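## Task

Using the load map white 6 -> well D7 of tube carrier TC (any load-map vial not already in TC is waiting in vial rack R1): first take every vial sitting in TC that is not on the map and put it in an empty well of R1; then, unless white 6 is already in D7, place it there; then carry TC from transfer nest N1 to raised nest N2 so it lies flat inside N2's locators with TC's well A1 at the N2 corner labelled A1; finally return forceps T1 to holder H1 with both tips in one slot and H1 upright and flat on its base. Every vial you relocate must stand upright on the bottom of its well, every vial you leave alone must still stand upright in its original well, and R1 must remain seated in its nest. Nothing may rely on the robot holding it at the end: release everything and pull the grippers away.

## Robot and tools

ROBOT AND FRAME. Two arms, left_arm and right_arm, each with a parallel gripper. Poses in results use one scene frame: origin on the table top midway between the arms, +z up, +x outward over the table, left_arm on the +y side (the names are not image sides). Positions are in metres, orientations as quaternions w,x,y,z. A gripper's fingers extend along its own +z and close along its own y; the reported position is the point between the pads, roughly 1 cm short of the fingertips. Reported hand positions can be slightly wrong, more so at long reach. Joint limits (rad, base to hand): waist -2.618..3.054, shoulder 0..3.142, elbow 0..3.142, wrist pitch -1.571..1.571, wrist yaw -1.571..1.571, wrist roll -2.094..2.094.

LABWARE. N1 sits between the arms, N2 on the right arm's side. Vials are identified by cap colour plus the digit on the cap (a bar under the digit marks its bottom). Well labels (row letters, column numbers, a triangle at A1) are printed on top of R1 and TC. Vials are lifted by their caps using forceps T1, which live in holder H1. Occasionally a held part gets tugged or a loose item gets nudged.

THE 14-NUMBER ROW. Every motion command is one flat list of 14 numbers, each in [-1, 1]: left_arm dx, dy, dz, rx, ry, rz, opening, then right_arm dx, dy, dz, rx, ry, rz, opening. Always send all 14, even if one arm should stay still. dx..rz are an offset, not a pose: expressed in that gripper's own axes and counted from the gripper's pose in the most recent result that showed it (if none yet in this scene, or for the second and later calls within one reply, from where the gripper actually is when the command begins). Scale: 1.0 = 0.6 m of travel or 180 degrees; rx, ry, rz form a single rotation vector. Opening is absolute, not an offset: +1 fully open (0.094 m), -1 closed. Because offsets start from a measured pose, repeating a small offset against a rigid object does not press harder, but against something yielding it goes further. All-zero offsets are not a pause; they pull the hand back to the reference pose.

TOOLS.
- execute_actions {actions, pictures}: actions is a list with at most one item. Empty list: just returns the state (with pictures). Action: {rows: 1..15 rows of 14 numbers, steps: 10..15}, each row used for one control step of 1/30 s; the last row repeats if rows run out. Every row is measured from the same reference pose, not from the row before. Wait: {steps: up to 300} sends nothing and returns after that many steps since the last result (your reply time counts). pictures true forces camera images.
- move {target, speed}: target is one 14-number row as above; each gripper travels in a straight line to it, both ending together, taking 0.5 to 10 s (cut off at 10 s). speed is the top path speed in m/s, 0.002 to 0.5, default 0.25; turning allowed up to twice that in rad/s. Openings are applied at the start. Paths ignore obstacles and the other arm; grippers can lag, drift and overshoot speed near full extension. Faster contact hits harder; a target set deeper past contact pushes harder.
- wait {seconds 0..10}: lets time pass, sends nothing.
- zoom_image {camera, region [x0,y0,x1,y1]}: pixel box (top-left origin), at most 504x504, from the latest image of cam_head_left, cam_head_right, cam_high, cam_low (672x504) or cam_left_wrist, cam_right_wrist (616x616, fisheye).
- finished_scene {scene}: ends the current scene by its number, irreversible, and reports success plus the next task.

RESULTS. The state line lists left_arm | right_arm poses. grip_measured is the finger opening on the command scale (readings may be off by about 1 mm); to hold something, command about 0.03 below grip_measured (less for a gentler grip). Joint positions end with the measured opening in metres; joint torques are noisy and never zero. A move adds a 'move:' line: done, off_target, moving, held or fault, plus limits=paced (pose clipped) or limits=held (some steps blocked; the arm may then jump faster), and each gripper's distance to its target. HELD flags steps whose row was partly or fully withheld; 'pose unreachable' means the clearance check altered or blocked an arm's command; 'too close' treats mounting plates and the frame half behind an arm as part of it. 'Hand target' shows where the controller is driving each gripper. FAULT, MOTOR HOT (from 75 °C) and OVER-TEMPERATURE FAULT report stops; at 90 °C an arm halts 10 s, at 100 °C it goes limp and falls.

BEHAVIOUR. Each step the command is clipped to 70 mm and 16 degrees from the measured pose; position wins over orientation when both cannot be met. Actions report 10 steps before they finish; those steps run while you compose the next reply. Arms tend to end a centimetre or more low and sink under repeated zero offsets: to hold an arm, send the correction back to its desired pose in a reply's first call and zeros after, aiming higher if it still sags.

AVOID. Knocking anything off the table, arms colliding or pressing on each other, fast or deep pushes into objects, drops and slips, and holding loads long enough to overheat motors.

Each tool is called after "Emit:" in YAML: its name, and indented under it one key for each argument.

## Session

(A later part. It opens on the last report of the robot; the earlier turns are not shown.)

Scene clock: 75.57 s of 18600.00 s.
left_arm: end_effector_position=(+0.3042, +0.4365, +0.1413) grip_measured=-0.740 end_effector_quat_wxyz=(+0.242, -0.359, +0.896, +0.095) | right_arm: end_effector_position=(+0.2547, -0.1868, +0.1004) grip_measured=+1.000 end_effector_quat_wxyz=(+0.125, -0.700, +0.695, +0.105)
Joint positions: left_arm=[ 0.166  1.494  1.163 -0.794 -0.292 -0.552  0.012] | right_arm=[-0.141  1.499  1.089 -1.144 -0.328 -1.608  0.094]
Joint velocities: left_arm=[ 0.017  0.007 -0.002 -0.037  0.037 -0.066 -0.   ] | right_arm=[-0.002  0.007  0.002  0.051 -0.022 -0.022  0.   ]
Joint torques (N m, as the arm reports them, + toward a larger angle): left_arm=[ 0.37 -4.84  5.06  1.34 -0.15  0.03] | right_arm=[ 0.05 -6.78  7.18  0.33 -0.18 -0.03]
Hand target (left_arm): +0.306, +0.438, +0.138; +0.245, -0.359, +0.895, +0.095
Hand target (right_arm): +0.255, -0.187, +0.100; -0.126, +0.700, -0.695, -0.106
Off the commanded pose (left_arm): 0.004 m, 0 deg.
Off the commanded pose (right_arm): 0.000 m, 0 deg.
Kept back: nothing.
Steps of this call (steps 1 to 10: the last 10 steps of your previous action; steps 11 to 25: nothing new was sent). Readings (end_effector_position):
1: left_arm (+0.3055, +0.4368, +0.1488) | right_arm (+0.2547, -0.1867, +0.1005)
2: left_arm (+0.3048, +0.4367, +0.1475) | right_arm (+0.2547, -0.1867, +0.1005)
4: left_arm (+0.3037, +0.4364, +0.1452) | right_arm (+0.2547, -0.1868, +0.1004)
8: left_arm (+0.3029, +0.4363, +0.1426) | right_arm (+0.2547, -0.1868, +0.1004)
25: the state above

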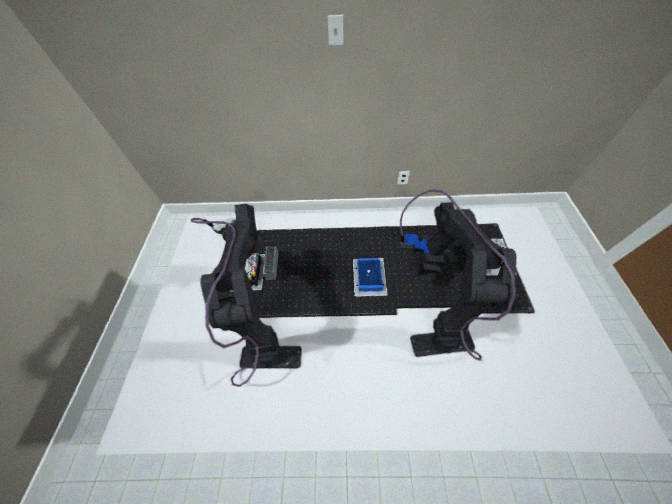

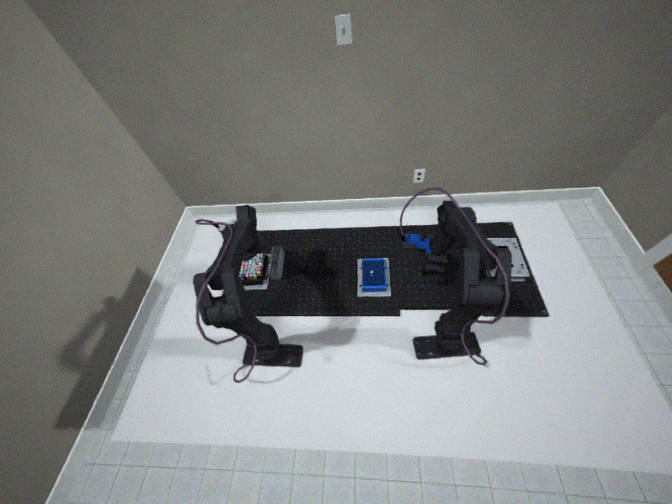

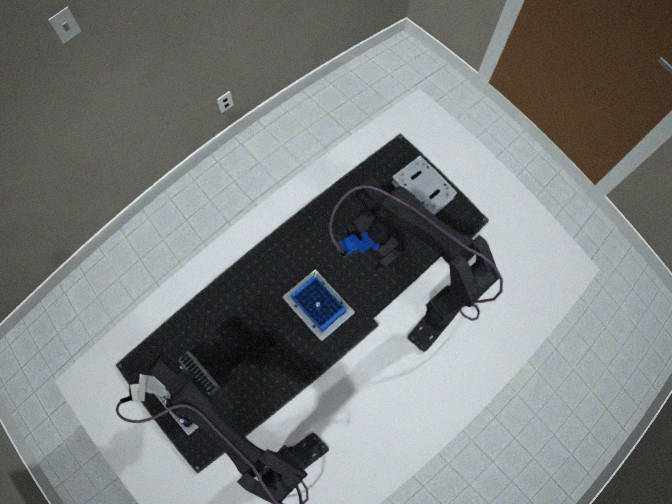

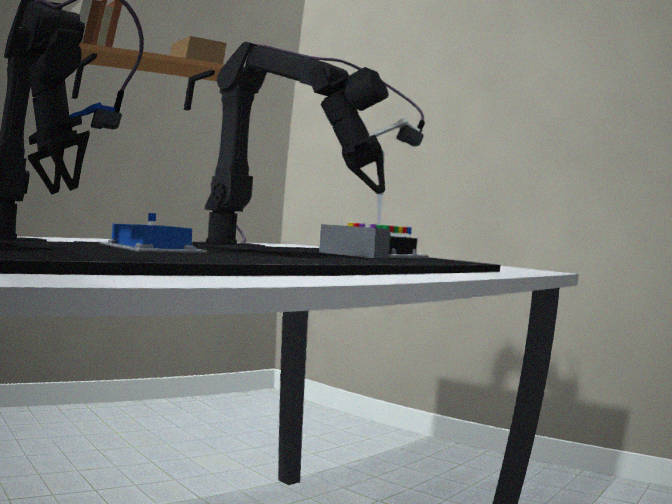

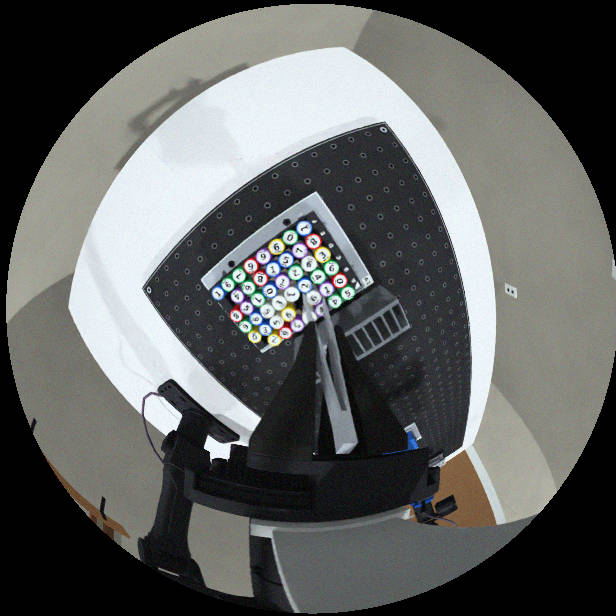

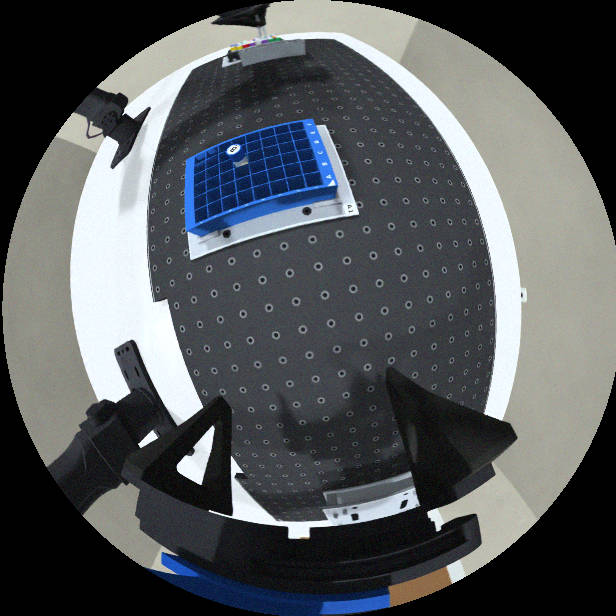

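Emit:
execute_actions:
  actions: []

Scene clock: 77.07 s of 18600.00 s.
left_arm: end_effector_position=(+0.3042, +0.4365, +0.1413) grip_measured=-0.740 end_effector_quat_wxyz=(+0.242, -0.359, +0.896, +0.095) | right_arm: end_effector_position=(+0.2547, -0.1868, +0.1004) grip_measured=+1.000 end_effector_quat_wxyz=(+0.125, -0.700, +0.695, +0.105)
Joint positions: left_arm=[ 0.166  1.494  1.163 -0.794 -0.292 -0.552  0.012] | right_arm=[-0.141  1.499  1.089 -1.144 -0.328 -1.608  0.094]
Joint velocities: left_arm=[ 0.007  0.002  0.012 -0.007  0.022  0.022 -0.001] | right_arm=[-0.017 -0.002  0.002 -0.022  0.081 -0.022  0.   ]
Joint torques (N m, as the arm reports them, + toward a larger angle): left_arm=[ 0.36 -4.82  5.15  1.34 -0.14  0.02] | right_arm=[ 0.11 -6.81  7.27  0.33 -0.17 -0.03]
Hand target (left_arm): +0.306, +0.438, +0.138; +0.245, -0.359, +0.895, +0.095
Hand target (right_arm): +0.255, -0.187, +0.100; -0.126, +0.700, -0.695, -0.106
Off the commanded pose (left_arm): 0.004 m, 0 deg.
Off the commanded pose (right_arm): 0.000 m, 0 deg.
Kept back: nothing.
Steps of this call (steps 1 to 45: nothing new was sent). Readings (end_effector_position):
1: left_arm (+0.3042, +0.4365, +0.1413) | right_arm (+0.2547, -0.1868, +0.1004)
2: left_arm (+0.3042, +0.4365, +0.1413) | right_arm (+0.2547, -0.1868, +0.1004)
4: left_arm (+0.3042, +0.4365, +0.1413) | right_arm (+0.2547, -0.1868, +0.1004)
8: left_arm (+0.3042, +0.4365, +0.1413) | right_arm (+0.2547, -0.1868, +0.1004)
45: the state above

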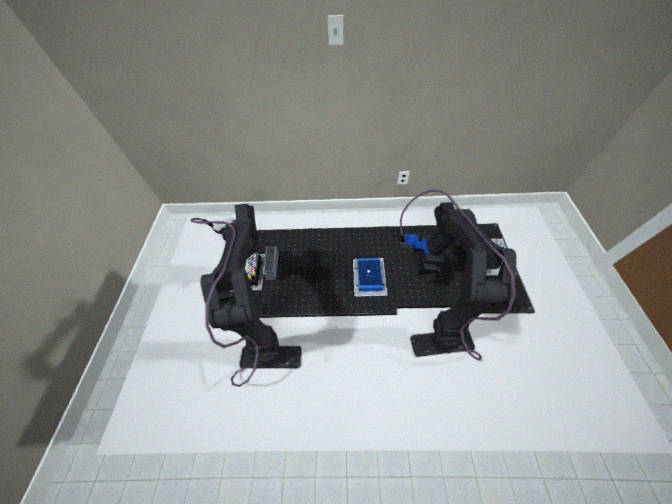

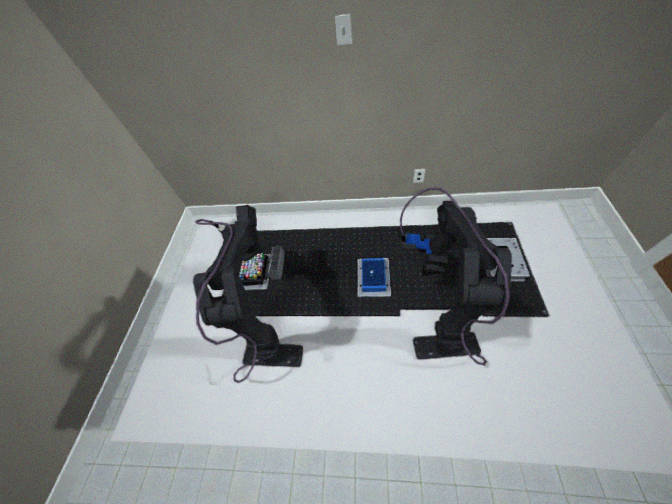

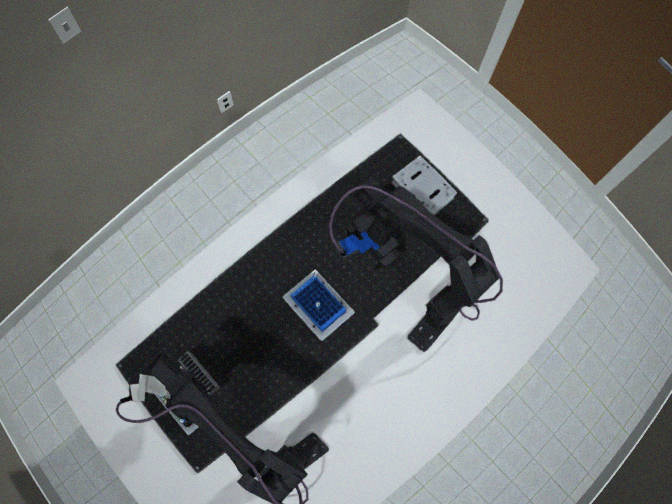

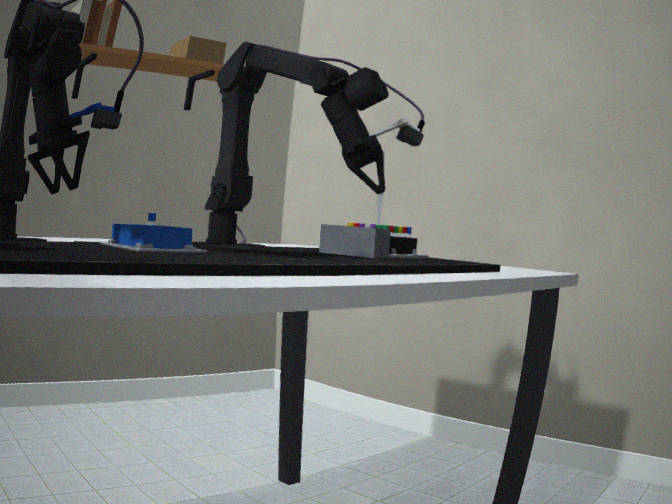

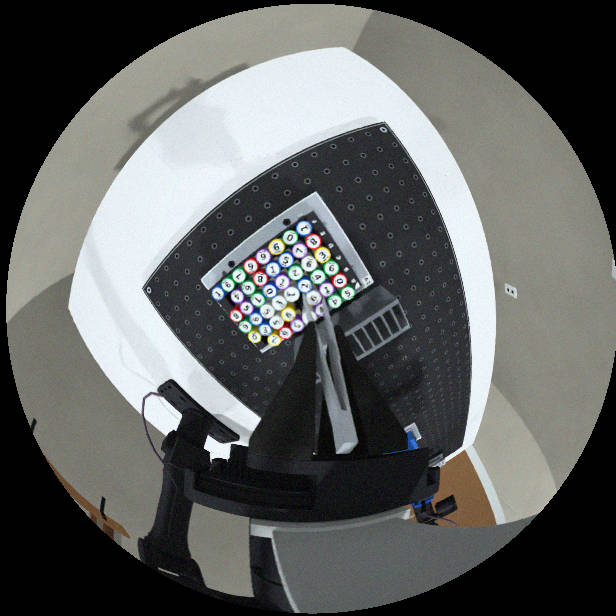

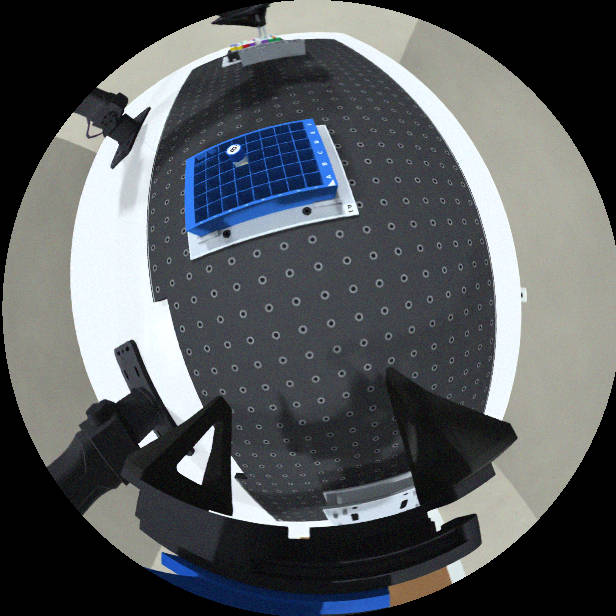

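Emit:
execute_actions:
  actions:
    - {"rows": [[-0.0011,-0.0005,0.0064,0,-0.002,0,-0.745,0,0,0,0,0,0,1],[-0.0011,-0.0005,0.0064,0,-0.002,0,-0.75,0,0,0,0,0,0,1],[-0.0011,-0.0005,0.0064,0,-0.002,0,-0.755,0,0,0,0,0,0,1],[-0.0011,-0.0005,0.0064,0,-0.002,0,-0.76,0,0,0,0,0,0,1],[-0.0011,-0.0005,0.0064,0,-0.002,0,-0.765,0,0,0,0,0,0,1],[-0.0011,-0.0005,0.0064,0,-0.002,0,-0.77,0,0,0,0,0,0,1],[-0.0011,-0.0005,0.0064,0,-0.002,0,-0.775,0,0,0,0,0,0,1],[-0.0011,-0.0005,0.0064,0,-0.002,0,-0.78,0,0,0,0,0,0,1],[-0.0011,-0.0005,0.0064,0,-0.002,0,-0.785,0,0,0,0,0,0,1],[-0.0011,-0.0005,0.0064,0,-0.002,0,-0.79,0,0,0,0,0,0,1],[-0.0011,-0.0005,0.0064,0,-0.002,0,-0.795,0,0,0,0,0,0,1],[-0.0011,-0.0005,0.0064,0,-0.002,0,-0.80,0,0,0,0,0,0,1]], "steps": 15}

Emit:
wait:
  seconds: 0.5

Scene clock: 78.50 s of 18600.00 s.
left_arm: end_effector_position=(+0.3042, +0.4365, +0.1413) grip_measured=-0.761 end_effector_quat_wxyz=(+0.242, -0.359, +0.896, +0.095) | right_arm: end_effector_position=(+0.2547, -0.1869, +0.1004) grip_measured=+1.000 end_effector_quat_wxyz=(+0.125, -0.700, +0.695, +0.105)
Joint positions: left_arm=[ 0.166  1.494  1.163 -0.794 -0.292 -0.552  0.011] | right_arm=[-0.141  1.499  1.089 -1.144 -0.328 -1.608  0.094]
Joint velocities: left_arm=[ 0.002 -0.002  0.007  0.066 -0.066  0.007 -0.007] | right_arm=[-0.002 -0.017  0.012  0.022 -0.037  0.007  0.   ]
Joint torques (N m, as the arm reports them, + toward a larger angle): left_arm=[ 0.2  -4.81  5.19  1.33 -0.2   0.05] | right_arm=[ 0.05 -6.8   7.25  0.33 -0.17 -0.04]
Steps of this call (steps 1 to 38: nothing new was sent; steps 39 to 43: the first 5 steps of this action). Readings (end_effector_position):
39: left_arm (+0.3042, +0.4365, +0.1413) | right_arm (+0.2547, -0.1868, +0.1004)
40: left_arm (+0.3042, +0.4365, +0.1413) | right_arm (+0.2547, -0.1869, +0.1004)
42: left_arm (+0.3042, +0.4365, +0.1413) | right_arm (+0.2547, -0.1869, +0.1004)
43: the state above

Scene clock: 79.33 s of 18600.00 s.
left_arm: end_effector_position=(+0.3042, +0.4365, +0.1413) grip_measured=-0.796 end_effector_quat_wxyz=(+0.242, -0.359, +0.896, +0.095) | right_arm: end_effector_position=(+0.2547, -0.1870, +0.1004) grip_measured=+1.000 end_effector_quat_wxyz=(+0.125, -0.700, +0.695, +0.105)
Joint positions: left_arm=[ 0.166  1.494  1.163 -0.794 -0.292 -0.552  0.01 ] | right_arm=[-0.141  1.499  1.089 -1.144 -0.327 -1.608  0.094]
Joint velocities: left_arm=[ 0.002 -0.017  0.007 -0.066 -0.037  0.007 -0.001] | right_arm=[ 0.027  0.012 -0.002 -0.022 -0.037  0.007  0.   ]
Joint torques (N m, as the arm reports them, + toward a larger angle): left_arm=[ 0.22 -4.78  5.22  1.33 -0.2   0.05] | right_arm=[ 0.12 -6.78  7.17  0.34 -0.18 -0.04]
Hand target (left_arm): +0.306, +0.438, +0.138; +0.245, -0.359, +0.895, +0.096
Hand target (right_arm): +0.255, -0.187, +0.100; -0.125, +0.700, -0.695, -0.105
Off the commanded pose (left_arm): 0.004 m, 0 deg.
Off the commanded pose (right_arm): 0.000 m, 0 deg.
Kept back: nothing.
Steps of this call (steps 1 to 10: the last 10 steps of your previous action; steps 11 to 25: nothing new was sent). Readings (end_effector_position):
1: left_arm (+0.3042, +0.4365, +0.1413) | right_arm (+0.2547, -0.1869, +0.1004)
2: left_arm (+0.3042, +0.4365, +0.1413) | right_arm (+0.2547, -0.1869, +0.1004)
4: left_arm (+0.3042, +0.4365, +0.1413) | right_arm (+0.2547, -0.1869, +0.1004)
8: left_arm (+0.3042, +0.4365, +0.1413) | right_arm (+0.2547, -0.1869, +0.1004)
25: the state above

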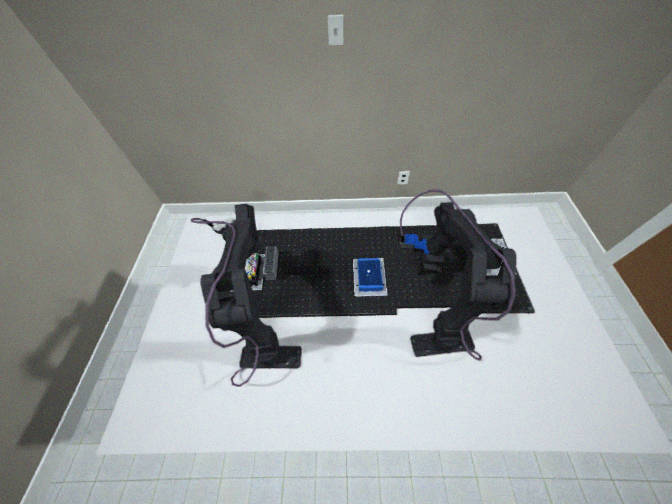

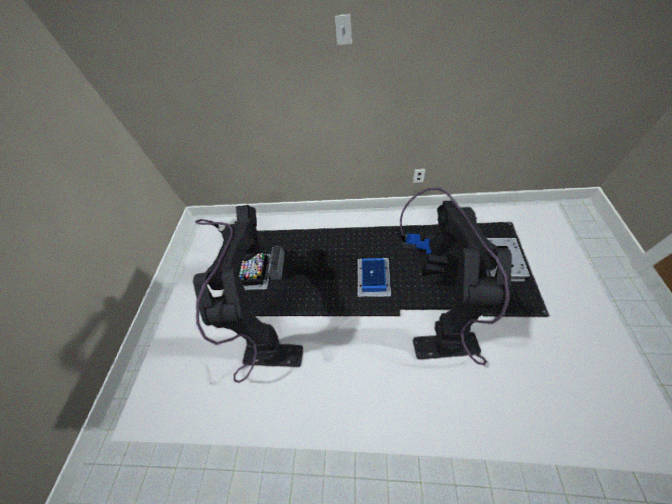

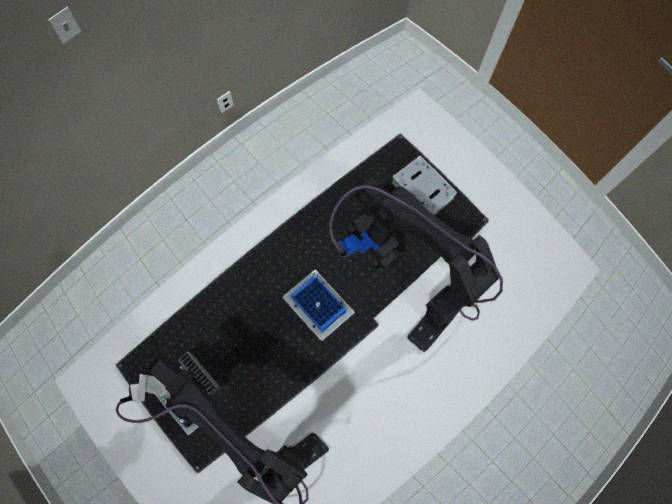

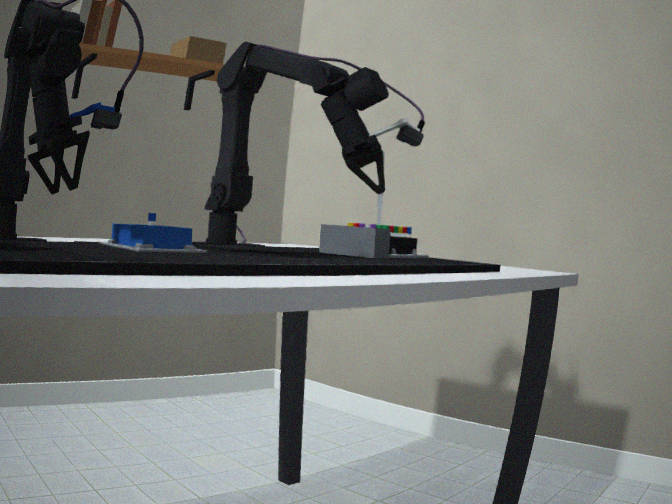

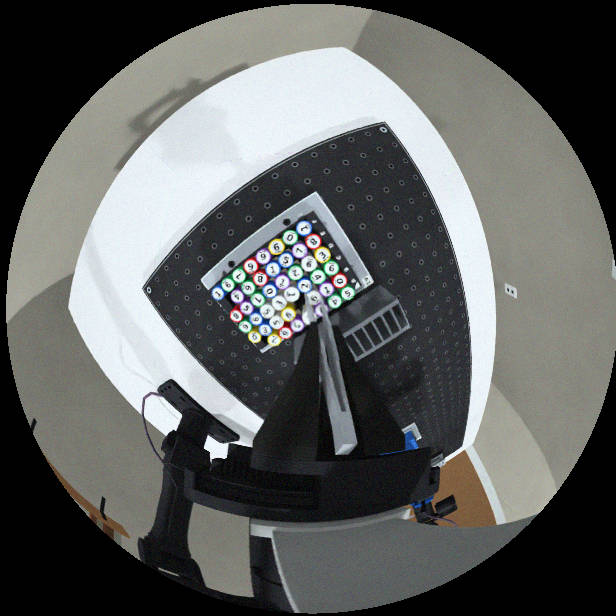

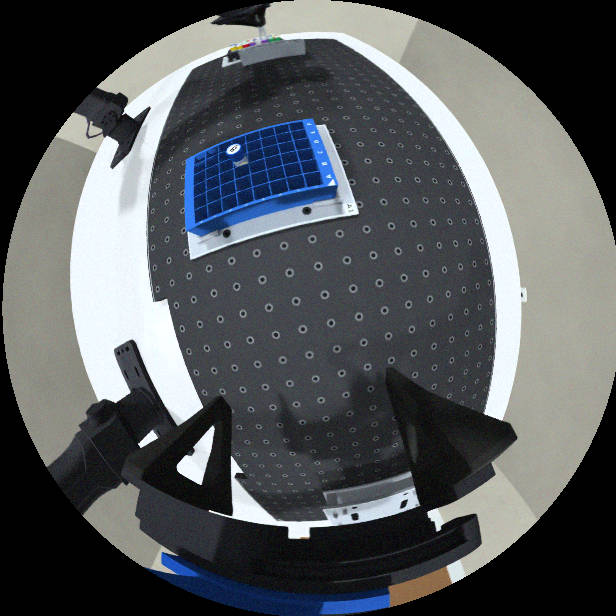

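Emit:
zoom_image:
  camera: "cam_left_wrist"
  region: [270, 260, 360, 350]

Region (270, 260, 360, 350) of cam_left_wrist's 616x616 image, scaled by 5.600, with more detail than that image has.

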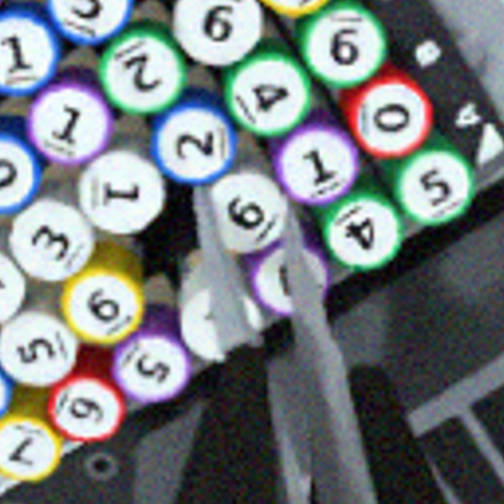

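Emit:
execute_actions:
  actions:
    - {"rows": [[-0.0011,-0.0005,0.0064,0,-0.002,0,-0.804,0,0,0,0,0,0,1],[-0.0011,-0.0005,0.0064,0,-0.002,0,-0.808,0,0,0,0,0,0,1],[-0.0011,-0.0005,0.0064,0,-0.002,0,-0.812,0,0,0,0,0,0,1],[-0.0011,-0.0005,0.0064,0,-0.002,0,-0.816,0,0,0,0,0,0,1]], "steps": 10}

Emit:
execute_actions:
  actions:
    - {"steps": 15}
  pictures: true

Emit:
zoom_image:
  camera: "cam_left_wrist"
  region: [270, 260, 360, 350]

Scene clock: 80.10 s of 18600.00 s.
left_arm: end_effector_position=(+0.3042, +0.4365, +0.1413) grip_measured=-0.796 end_effector_quat_wxyz=(+0.242, -0.359, +0.896, +0.095) | right_arm: end_effector_position=(+0.2547, -0.1870, +0.1004) grip_measured=+1.000 end_effector_quat_wxyz=(+0.125, -0.700, +0.695, +0.105)
Joint positions: left_arm=[ 0.166  1.494  1.163 -0.794 -0.292 -0.552  0.01 ] | right_arm=[-0.141  1.499  1.089 -1.144 -0.327 -1.608  0.094]
Joint velocities: left_arm=[-0.002 -0.007 -0.007 -0.037 -0.051  0.066  0.   ] | right_arm=[-0.002  0.007  0.007  0.007  0.007  0.051  0.   ]
Joint torques (N m, as the arm reports them, + toward a larger angle): left_arm=[ 0.19 -4.8   5.2   1.32 -0.2   0.02] | right_arm=[ 0.03 -6.79  7.26  0.32 -0.19 -0.04]
Kept back: the last 10 steps of this action.
Steps of this call (steps 1 to 23: nothing new was sent). Readings (end_effector_position):
1: left_arm (+0.3042, +0.4365, +0.1413) | right_arm (+0.2547, -0.1870, +0.1004)
2: left_arm (+0.3042, +0.4365, +0.1413) | right_arm (+0.2547, -0.1870, +0.1004)
4: left_arm (+0.3042, +0.4365, +0.1413) | right_arm (+0.2547, -0.1870, +0.1004)
8: left_arm (+0.3042, +0.4365, +0.1413) | right_arm (+0.2547, -0.1870, +0.1004)
23: the state above

Scene clock: 80.60 s of 18600.00 s.
left_arm: end_effector_position=(+0.3042, +0.4365, +0.1413) grip_measured=-0.810 end_effector_quat_wxyz=(+0.242, -0.359, +0.896, +0.095) | right_arm: end_effector_position=(+0.2547, -0.1871, +0.1003) grip_measured=+1.000 end_effector_quat_wxyz=(+0.125, -0.700, +0.695, +0.105)
Joint positions: left_arm=[ 0.166  1.494  1.163 -0.794 -0.292 -0.552  0.009] | right_arm=[-0.141  1.499  1.089 -1.144 -0.327 -1.608  0.094]
Joint velocities: left_arm=[ 0.012 -0.032 -0.017 -0.037 -0.051  0.022  0.   ] | right_arm=[-0.017 -0.007 -0.012 -0.022  0.007 -0.11   0.   ]
Joint torques (N m, as the arm reports them, + toward a larger angle): left_arm=[ 0.22 -4.81  5.2   1.32 -0.19  0.03] | right_arm=[ 0.09 -6.77  7.19  0.32 -0.19 -0.04]
Hand target (left_arm): +0.306, +0.438, +0.138; +0.245, -0.359, +0.895, +0.096
Hand target (right_arm): +0.255, -0.187, +0.100; -0.125, +0.700, -0.695, -0.105
Off the commanded pose (left_arm): 0.004 m, 0 deg.
Off the commanded pose (right_arm): 0.000 m, 0 deg.
Kept back: nothing.
Steps of this call (steps 1 to 10: the last 10 steps of your previous action; steps 11 to 15: nothing new was sent). Readings (end_effector_position):
1: left_arm (+0.3042, +0.4365, +0.1413) | right_arm (+0.2547, -0.1870, +0.1004)
2: left_arm (+0.3042, +0.4365, +0.1413) | right_arm (+0.2547, -0.1870, +0.1004)
4: left_arm (+0.3042, +0.4365, +0.1413) | right_arm (+0.2547, -0.1870, +0.1003)
8: left_arm (+0.3042, +0.4365, +0.1413) | right_arm (+0.2547, -0.1871, +0.1003)
15: the state above

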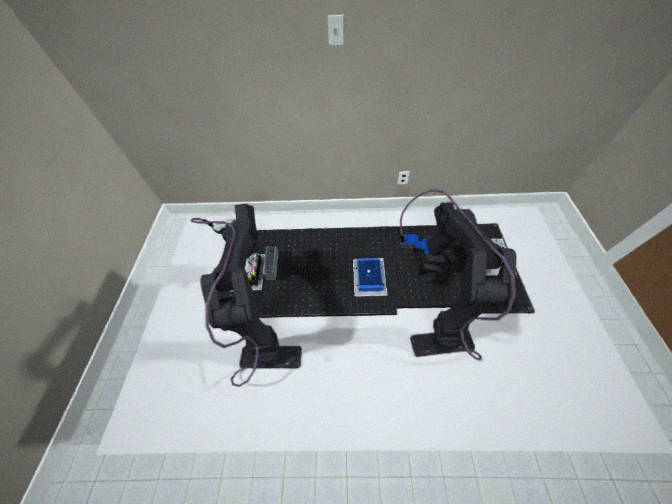

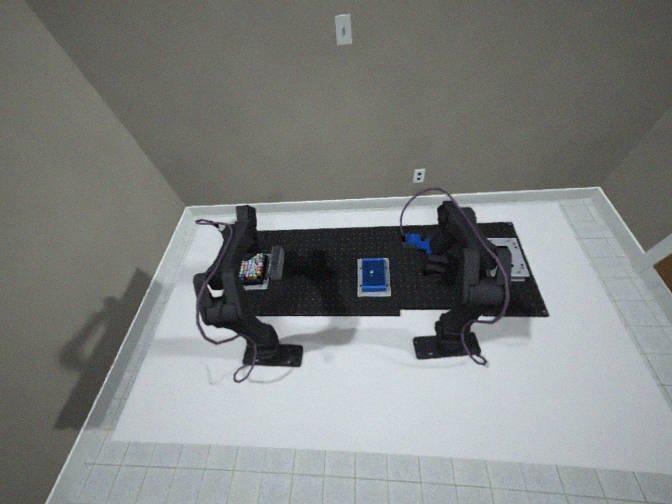

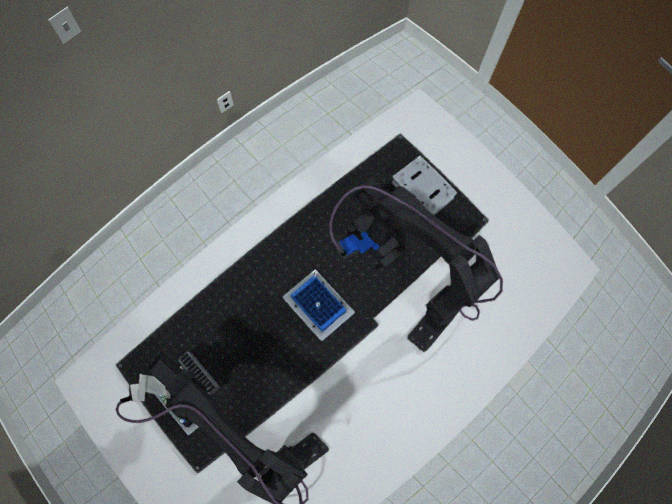

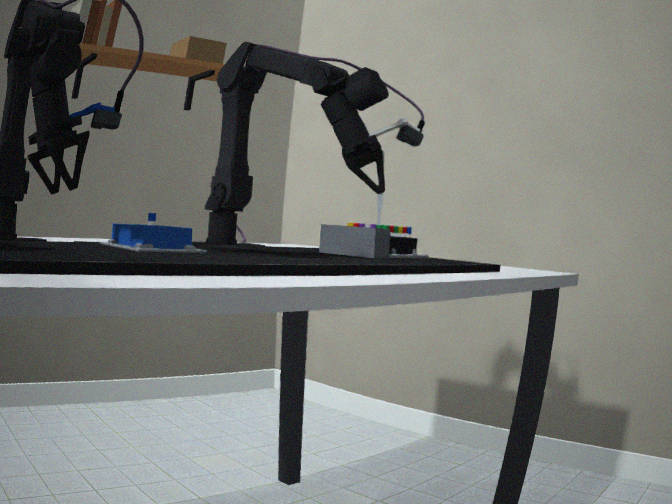

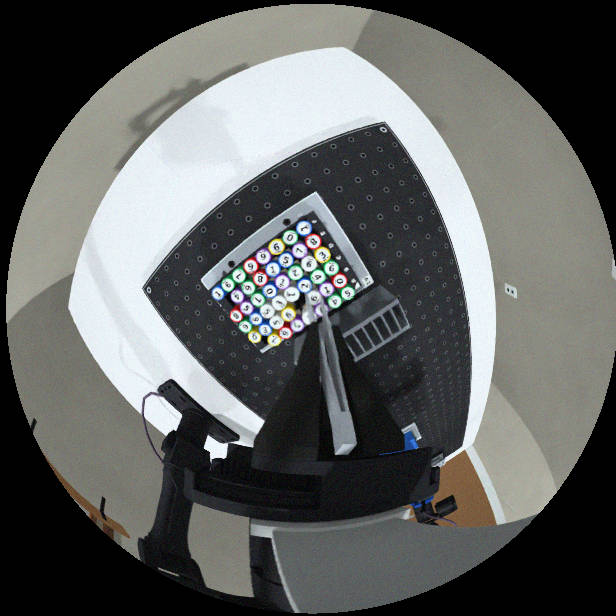

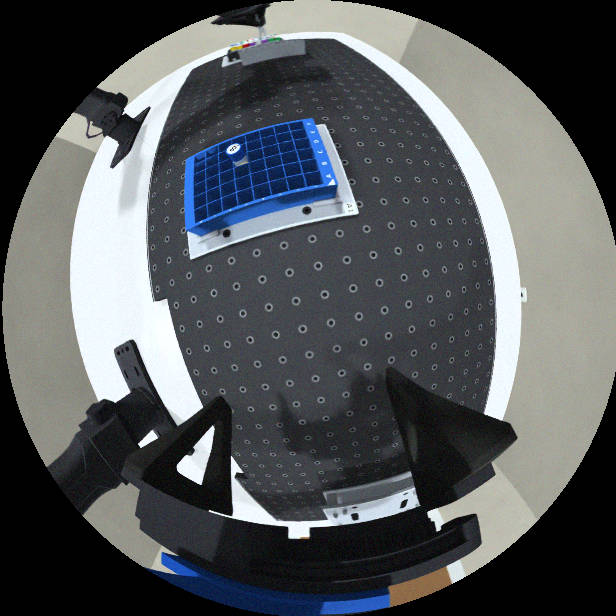

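Region (270, 260, 360, 350) of cam_left_wrist's 616x616 image, scaled by 5.600, with more detail than that image has.

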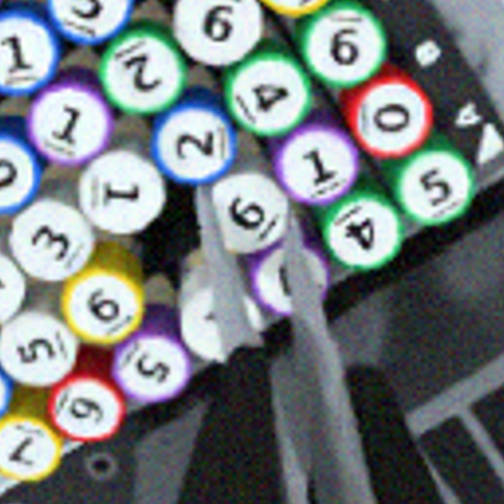

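Emit:
execute_actions:
  actions:
    - {"rows": [[-0.0028,-0.0011,0.0053,0.0005,-0.0028,-0.0003,-0.82,0,0,0,0,0,0,1],[-0.0045,-0.0017,0.0042,0.0009,-0.0036,-0.0005,-0.825,0,0,0,0,0,0,1],[-0.0062,-0.0024,0.0030,0.0014,-0.0044,-0.0008,-0.83,0,0,0,0,0,0,1],[-0.0079,-0.0030,0.0019,0.0019,-0.0052,-0.0011,-0.835,0,0,0,0,0,0,1],[-0.0096,-0.0036,0.0008,0.0023,-0.0060,-0.0013,-0.835,0,0,0,0,0,0,1],[-0.0113,-0.0042,-0.0004,0.0028,-0.0068,-0.0016,-0.835,0,0,0,0,0,0,1],[-0.0130,-0.0049,-0.0015,0.0033,-0.0075,-0.0019,-0.835,0,0,0,0,0,0,1],[-0.0147,-0.0055,-0.0026,0.0037,-0.0083,-0.0021,-0.835,0,0,0,0,0,0,1],[-0.0164,-0.0061,-0.0037,0.0042,-0.0091,-0.0024,-0.835,0,0,0,0,0,0,1],[-0.0181,-0.0067,-0.0049,0.0047,-0.0099,-0.0027,-0.835,0,0,0,0,0,0,1],[-0.0198,-0.0074,-0.0060,0.0051,-0.0107,-0.0029,-0.835,0,0,0,0,0,0,1],[-0.0215,-0.0080,-0.0071,0.0056,-0.0115,-0.0032,-0.835,0,0,0,0,0,0,1]], "steps": 12}

Emit:
execute_actions:
  actions:
    - {"steps": 15}

Scene clock: 84.50 s of 18600.00 s.
left_arm: end_effector_position=(+0.3042, +0.4365, +0.1413) grip_measured=-0.816 end_effector_quat_wxyz=(+0.242, -0.359, +0.896, +0.095) | right_arm: end_effector_position=(+0.2547, -0.1872, +0.1003) grip_measured=+1.000 end_effector_quat_wxyz=(+0.125, -0.700, +0.695, +0.105)
Joint positions: left_arm=[ 0.166  1.494  1.163 -0.794 -0.292 -0.552  0.009] | right_arm=[-0.141  1.499  1.089 -1.144 -0.326 -1.608  0.094]
Joint velocities: left_arm=[-0.002 -0.007 -0.022 -0.066 -0.007  0.037 -0.003] | right_arm=[ 0.007 -0.007  0.007  0.007 -0.051  0.022  0.   ]
Joint torques (N m, as the arm reports them, + toward a larger angle): left_arm=[ 0.22 -4.87  5.65  1.32 -0.2   0.04] | right_arm=[ 0.07 -6.81  7.18  0.32 -0.18 -0.02]
Steps of this call (steps 1 to 90: nothing new was sent; then 0.83 s passed at rest; steps 91 to 92: the first 2 steps of this action). Readings (end_effector_position):
91: left_arm (+0.3042, +0.4365, +0.1413) | right_arm (+0.2547, -0.1872, +0.1003)
92: the state above

Scene clock: 85.00 s of 18600.00 s.
left_arm: end_effector_position=(+0.3042, +0.4365, +0.1413) grip_measured=-0.826 end_effector_quat_wxyz=(+0.242, -0.359, +0.896, +0.095) | right_arm: end_effector_position=(+0.2546, -0.1873, +0.1003) grip_measured=+1.000 end_effector_quat_wxyz=(+0.124, -0.700, +0.695, +0.104)
Joint positions: left_arm=[ 0.166  1.494  1.163 -0.794 -0.292 -0.552  0.008] | right_arm=[-0.141  1.499  1.089 -1.144 -0.325 -1.608  0.094]
Joint velocities: left_arm=[ 0.002  0.002 -0.012 -0.037 -0.066 -0.066 -0.   ] | right_arm=[ 0.012  0.002 -0.002 -0.037 -0.066 -0.007  0.   ]
Joint torques (N m, as the arm reports them, + toward a larger angle): left_arm=[ 0.26 -5.13  7.88  1.33 -0.21  0.03] | right_arm=[ 0.07 -6.79  7.14  0.34 -0.18 -0.03]
Hand target (left_arm): +0.314, +0.439, +0.152; +0.262, -0.360, +0.891, +0.093
Hand target (right_arm): +0.255, -0.187, +0.100; -0.125, +0.700, -0.695, -0.105
Off the commanded pose (left_arm): 0.014 m, 2 deg.
Off the commanded pose (right_arm): 0.000 m, 0 deg.
Kept back: nothing.
Steps of this call (steps 1 to 10: the last 10 steps of your previous action; steps 11 to 15: nothing new was sent). Readings (end_effector_position):
1: left_arm (+0.3042, +0.4365, +0.1413) | right_arm (+0.2547, -0.1872, +0.1003)
2: left_arm (+0.3042, +0.4365, +0.1413) | right_arm (+0.2546, -0.1872, +0.1003)
4: left_arm (+0.3042, +0.4365, +0.1413) | right_arm (+0.2546, -0.1872, +0.1003)
8: left_arm (+0.3042, +0.4365, +0.1413) | right_arm (+0.2546, -0.1872, +0.1003)
15: the state above

Emit:
execute_actions:
  actions:
    - {"rows": [[-0.0221,-0.008,-0.0081,0.0056,-0.0115,-0.0032,-0.835,0,0,0,0,0,0,1],[-0.0226,-0.008,-0.0090,0.0056,-0.0115,-0.0032,-0.835,0,0,0,0,0,0,1],[-0.0232,-0.008,-0.0100,0.0056,-0.0115,-0.0032,-0.835,0,0,0,0,0,0,1],[-0.0237,-0.008,-0.0109,0.0056,-0.0115,-0.0032,-0.835,0,0,0,0,0,0,1],[-0.0243,-0.008,-0.0119,0.0056,-0.0115,-0.0032,-0.835,0,0,0,0,0,0,1],[-0.0249,-0.008,-0.0129,0.0056,-0.0115,-0.0032,-0.835,0,0,0,0,0,0,1],[-0.0254,-0.008,-0.0138,0.0056,-0.0115,-0.0032,-0.835,0,0,0,0,0,0,1],[-0.0260,-0.008,-0.0148,0.0056,-0.0115,-0.0032,-0.835,0,0,0,0,0,0,1],[-0.0265,-0.008,-0.0157,0.0056,-0.0115,-0.0032,-0.835,0,0,0,0,0,0,1],[-0.0271,-0.008,-0.0167,0.0056,-0.0115,-0.0032,-0.835,0,0,0,0,0,0,1]], "steps": 10}

Emit:
execute_actions:
  actions:
    - {"steps": 18}

Scene clock: 85.83 s of 18600.00 s.
left_arm: end_effector_position=(+0.3042, +0.4365, +0.1413) grip_measured=-0.826 end_effector_quat_wxyz=(+0.242, -0.359, +0.896, +0.095) | right_arm: end_effector_position=(+0.2546, -0.1873, +0.1003) grip_measured=+1.000 end_effector_quat_wxyz=(+0.124, -0.700, +0.695, +0.104)
Joint positions: left_arm=[ 0.166  1.494  1.163 -0.794 -0.292 -0.552  0.008] | right_arm=[-0.141  1.499  1.089 -1.144 -0.325 -1.608  0.094]
Joint velocities: left_arm=[ 0.012 -0.002 -0.002  0.007  0.007 -0.022 -0.001] | right_arm=[-0.007  0.007 -0.002  0.007 -0.007  0.037  0.   ]
Joint torques (N m, as the arm reports them, + toward a larger angle): left_arm=[ 0.33 -5.09  7.84  1.32 -0.21  0.04] | right_arm=[ 0.09 -6.77  7.23  0.33 -0.17 -0.03]
Kept back: the last 10 steps of this action.
Steps of this call (steps 1 to 25: nothing new was sent). Readings (end_effector_position):
1: left_arm (+0.3042, +0.4365, +0.1413) | right_arm (+0.2546, -0.1873, +0.1003)
2: left_arm (+0.3042, +0.4365, +0.1413) | right_arm (+0.2546, -0.1873, +0.1003)
4: left_arm (+0.3042, +0.4365, +0.1413) | right_arm (+0.2546, -0.1873, +0.1003)
8: left_arm (+0.3042, +0.4365, +0.1413) | right_arm (+0.2546, -0.1873, +0.1003)
25: the state above

Scene clock: 86.43 s of 18600.00 s.
left_arm: end_effector_position=(+0.3059, +0.4368, +0.1456) grip_measured=-0.826 end_effector_quat_wxyz=(+0.246, -0.359, +0.895, +0.094) | right_arm: end_effector_position=(+0.2546, -0.1874, +0.1002) grip_measured=+1.000 end_effector_quat_wxyz=(+0.124, -0.701, +0.695, +0.104)
Joint positions: left_arm=[ 0.166  1.494  1.177 -0.802 -0.292 -0.552  0.008] | right_arm=[-0.141  1.499  1.089 -1.144 -0.325 -1.608  0.094]
Joint velocities: left_arm=[ 0.002  0.017  0.002 -0.007  0.081  0.022 -0.   ] | right_arm=[-0.002  0.002 -0.002 -0.007 -0.037  0.051  0.   ]
Joint torques (N m, as the arm reports them, + toward a larger angle): left_arm=[ 0.35 -5.33  8.57  1.18 -0.22  0.03] | right_arm=[ 0.06 -6.76  7.22  0.33 -0.17 -0.04]
Hand target (left_arm): +0.314, +0.440, +0.158; +0.263, -0.360, +0.890, +0.093
Hand target (right_arm): +0.255, -0.187, +0.100; -0.124, +0.700, -0.695, -0.104
Off the commanded pose (left_arm): 0.015 m, 2 deg.
Off the commanded pose (right_arm): 0.000 m, 0 deg.
Kept back: nothing.
Steps of this call (steps 1 to 10: the last 10 steps of your previous action; steps 11 to 18: nothing new was sent). Readings (end_effector_position):
1: left_arm (+0.3042, +0.4365, +0.1413) | right_arm (+0.2546, -0.1873, +0.1003)
2: left_arm (+0.3042, +0.4365, +0.1413) | right_arm (+0.2546, -0.1873, +0.1003)
4: left_arm (+0.3042, +0.4365, +0.1413) | right_arm (+0.2546, -0.1874, +0.1002)
8: left_arm (+0.3045, +0.4366, +0.1418) | right_arm (+0.2546, -0.1874, +0.1002)
18: the state above

Emit:
execute_actions:
  actions:
    - {"rows": [[-0.0179,-0.0043,-0.0117,0.003,-0.0072,-0.0017,-0.835,0,0,0,0,0,0,1],[-0.0179,-0.0043,-0.0117,0.003,-0.0072,-0.0017,-0.835,0,0,0,0,0,0,1],[-0.0186,-0.0043,-0.0129,0.003,-0.0072,-0.0017,-0.835,0,0,0,0,0,0,1],[-0.0193,-0.0043,-0.0141,0.003,-0.0072,-0.0017,-0.835,0,0,0,0,0,0,1],[-0.0200,-0.0043,-0.0153,0.003,-0.0072,-0.0017,-0.835,0,0,0,0,0,0,1],[-0.0207,-0.0043,-0.0165,0.003,-0.0072,-0.0017,-0.835,0,0,0,0,0,0,1],[-0.0214,-0.0043,-0.0177,0.003,-0.0072,-0.0017,-0.835,0,0,0,0,0,0,1],[-0.0221,-0.0043,-0.0189,0.003,-0.0072,-0.0017,-0.835,0,0,0,0,0,0,1],[-0.0228,-0.0043,-0.0201,0.003,-0.0072,-0.0017,-0.835,0,0,0,0,0,0,1],[-0.0235,-0.0043,-0.0213,0.003,-0.0072,-0.0017,-0.835,0,0,0,0,0,0,1],[-0.0242,-0.0043,-0.0225,0.003,-0.0072,-0.0017,-0.835,0,0,0,0,0,0,1],[-0.0249,-0.0043,-0.0237,0.003,-0.0072,-0.0017,-0.835,0,0,0,0,0,0,1],[-0.0256,-0.0043,-0.0249,0.003,-0.0072,-0.0017,-0.835,0,0,0,0,0,0,1],[-0.0263,-0.0043,-0.0261,0.003,-0.0072,-0.0017,-0.835,0,0,0,0,0,0,1],[-0.0270,-0.0043,-0.0273,0.003,-0.0072,-0.0017,-0.835,0,0,0,0,0,0,1]], "steps": 15}

Emit:
execute_actions:
  actions:
    - {"steps": 20}
  pictures: true

Emit:
zoom_image:
  camera: "cam_left_wrist"
  region: [270, 250, 360, 340]

Scene clock: 88.07 s of 18600.00 s.
left_arm: end_effector_position=(+0.3050, +0.4366, +0.1455) grip_measured=-0.826 end_effector_quat_wxyz=(+0.244, -0.359, +0.896, +0.095) | right_arm: end_effector_position=(+0.2546, -0.1876, +0.1002) grip_measured=+1.000 end_effector_quat_wxyz=(+0.124, -0.701, +0.695, +0.104)
Joint positions: left_arm=[ 0.166  1.494  1.179 -0.808 -0.292 -0.552  0.008] | right_arm=[-0.141  1.499  1.089 -1.144 -0.324 -1.608  0.094]
Joint velocities: left_arm=[-0.007 -0.002  0.061 -0.022 -0.007  0.066  0.   ] | right_arm=[-0.017 -0.012 -0.007 -0.095 -0.007  0.022  0.   ]
Joint torques (N m, as the arm reports them, + toward a larger angle): left_arm=[ 0.23 -5.28  8.91  1.17 -0.19  0.04] | right_arm=[ 0.07 -6.81  7.19  0.32 -0.16 -0.03]
Steps of this call (steps 1 to 44: nothing new was sent; steps 45 to 49: the first 5 steps of this action). Readings (end_effector_position):
45: left_arm (+0.3057, +0.4367, +0.1455) | right_arm (+0.2546, -0.1875, +0.1002)
46: left_arm (+0.3054, +0.4367, +0.1453) | right_arm (+0.2546, -0.1875, +0.1002)
48: left_arm (+0.3051, +0.4366, +0.1452) | right_arm (+0.2546, -0.1876, +0.1002)
49: the state above

Scene clock: 88.73 s of 18600.00 s.
left_arm: end_effector_position=(+0.3058, +0.4367, +0.1558) grip_measured=-0.826 end_effector_quat_wxyz=(+0.244, -0.359, +0.896, +0.095) | right_arm: end_effector_position=(+0.2546, -0.1876, +0.1002) grip_measured=+1.000 end_effector_quat_wxyz=(+0.124, -0.701, +0.695, +0.104)
Joint positions: left_arm=[ 0.166  1.494  1.219 -0.848 -0.292 -0.552  0.008] | right_arm=[-0.141  1.499  1.089 -1.144 -0.323 -1.608  0.094]
Joint velocities: left_arm=[ 0.022  0.007 -0.007  0.066  0.037 -0.051 -0.001] | right_arm=[-0.012  0.002 -0.017  0.051 -0.051  0.022  0.   ]
Joint torques (N m, as the arm reports them, + toward a larger angle): left_arm=[ 0.28 -5.41  8.55  1.11 -0.2   0.06] | right_arm=[ 0.02 -6.79  7.23  0.33 -0.17 -0.04]
Hand target (left_arm): +0.311, +0.439, +0.168; +0.258, -0.360, +0.892, +0.094
Hand target (right_arm): +0.255, -0.187, +0.100; -0.124, +0.701, -0.695, -0.104
Off the commanded pose (left_arm): 0.014 m, 2 deg.
Off the commanded pose (right_arm): 0.000 m, 0 deg.
Kept back: nothing.
Steps of this call (steps 1 to 10: the last 10 steps of your previous action; steps 11 to 20: nothing new was sent). Readings (end_effector_position):
1: left_arm (+0.3051, +0.4366, +0.1462) | right_arm (+0.2546, -0.1876, +0.1002)
2: left_arm (+0.3053, +0.4367, +0.1472) | right_arm (+0.2546, -0.1876, +0.1002)
4: left_arm (+0.3059, +0.4368, +0.1495) | right_arm (+0.2546, -0.1876, +0.1002)
8: left_arm (+0.3060, +0.4368, +0.1528) | right_arm (+0.2546, -0.1876, +0.1002)
20: the state above

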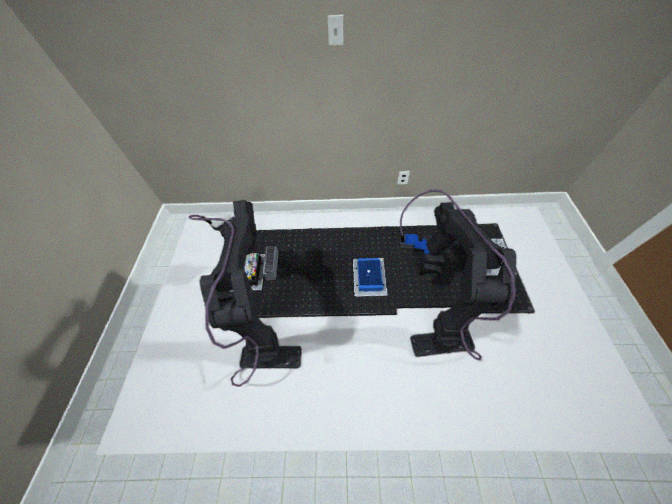

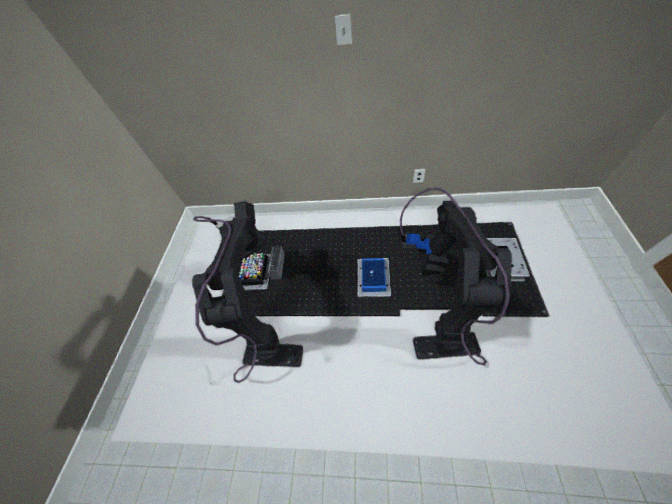

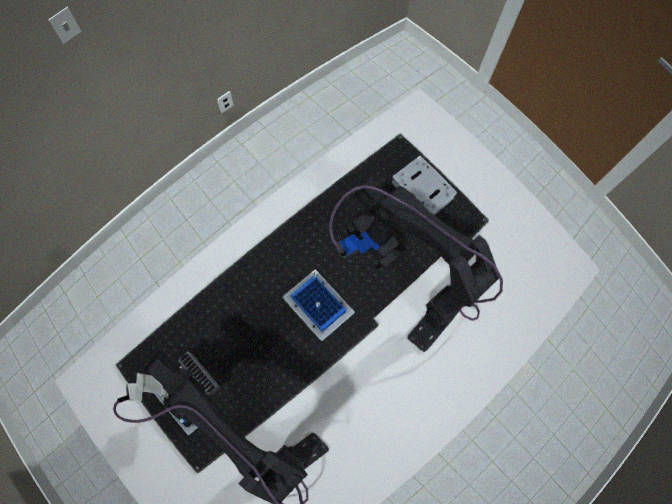

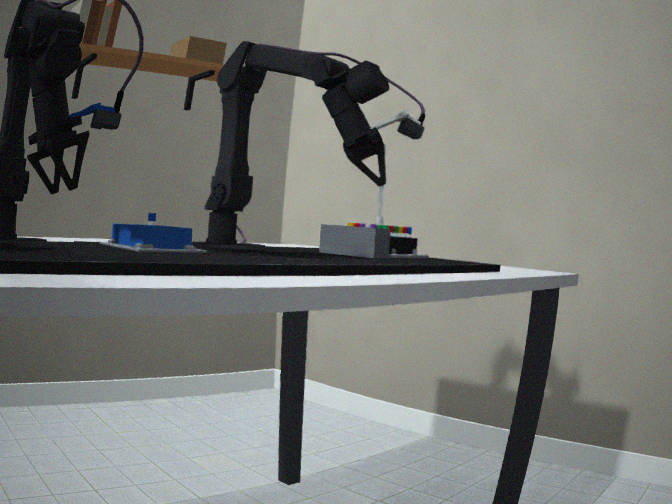

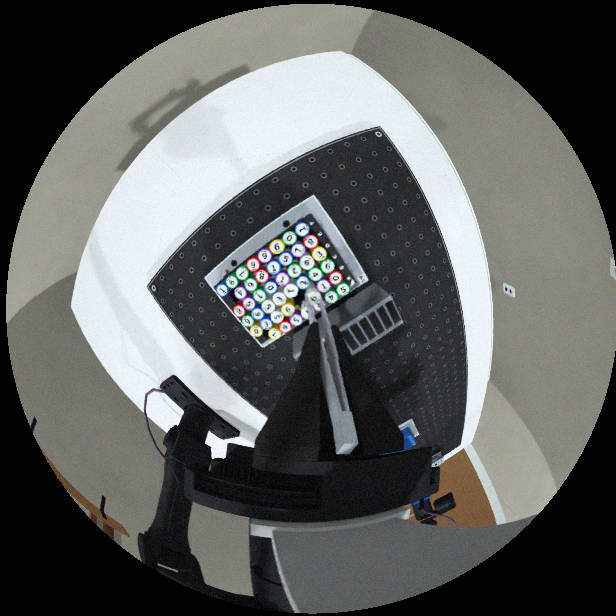

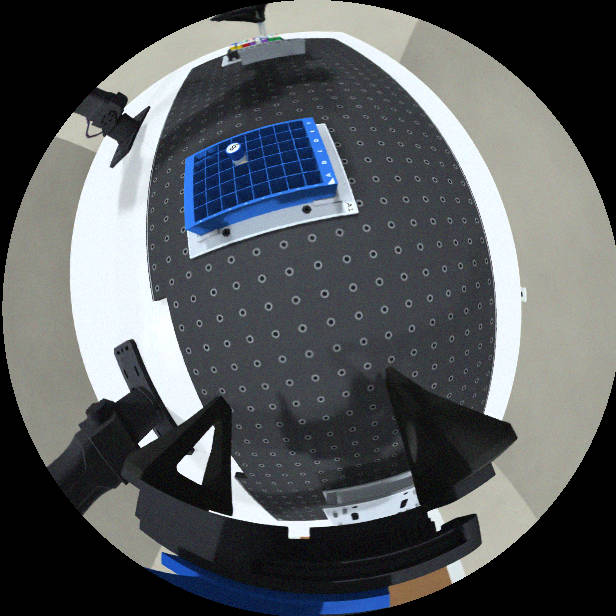

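Region (270, 250, 360, 340) of cam_left_wrist's 616x616 image, scaled by 5.600, with more detail than that image has.

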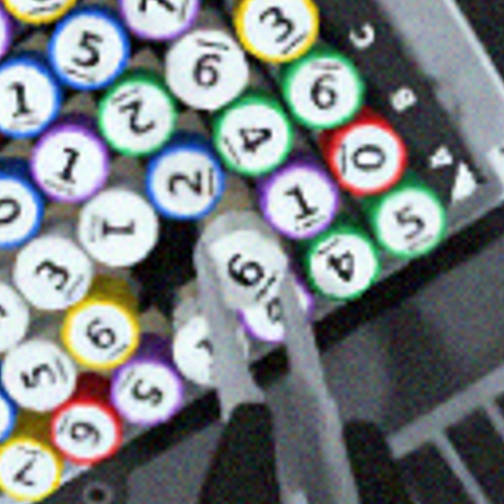

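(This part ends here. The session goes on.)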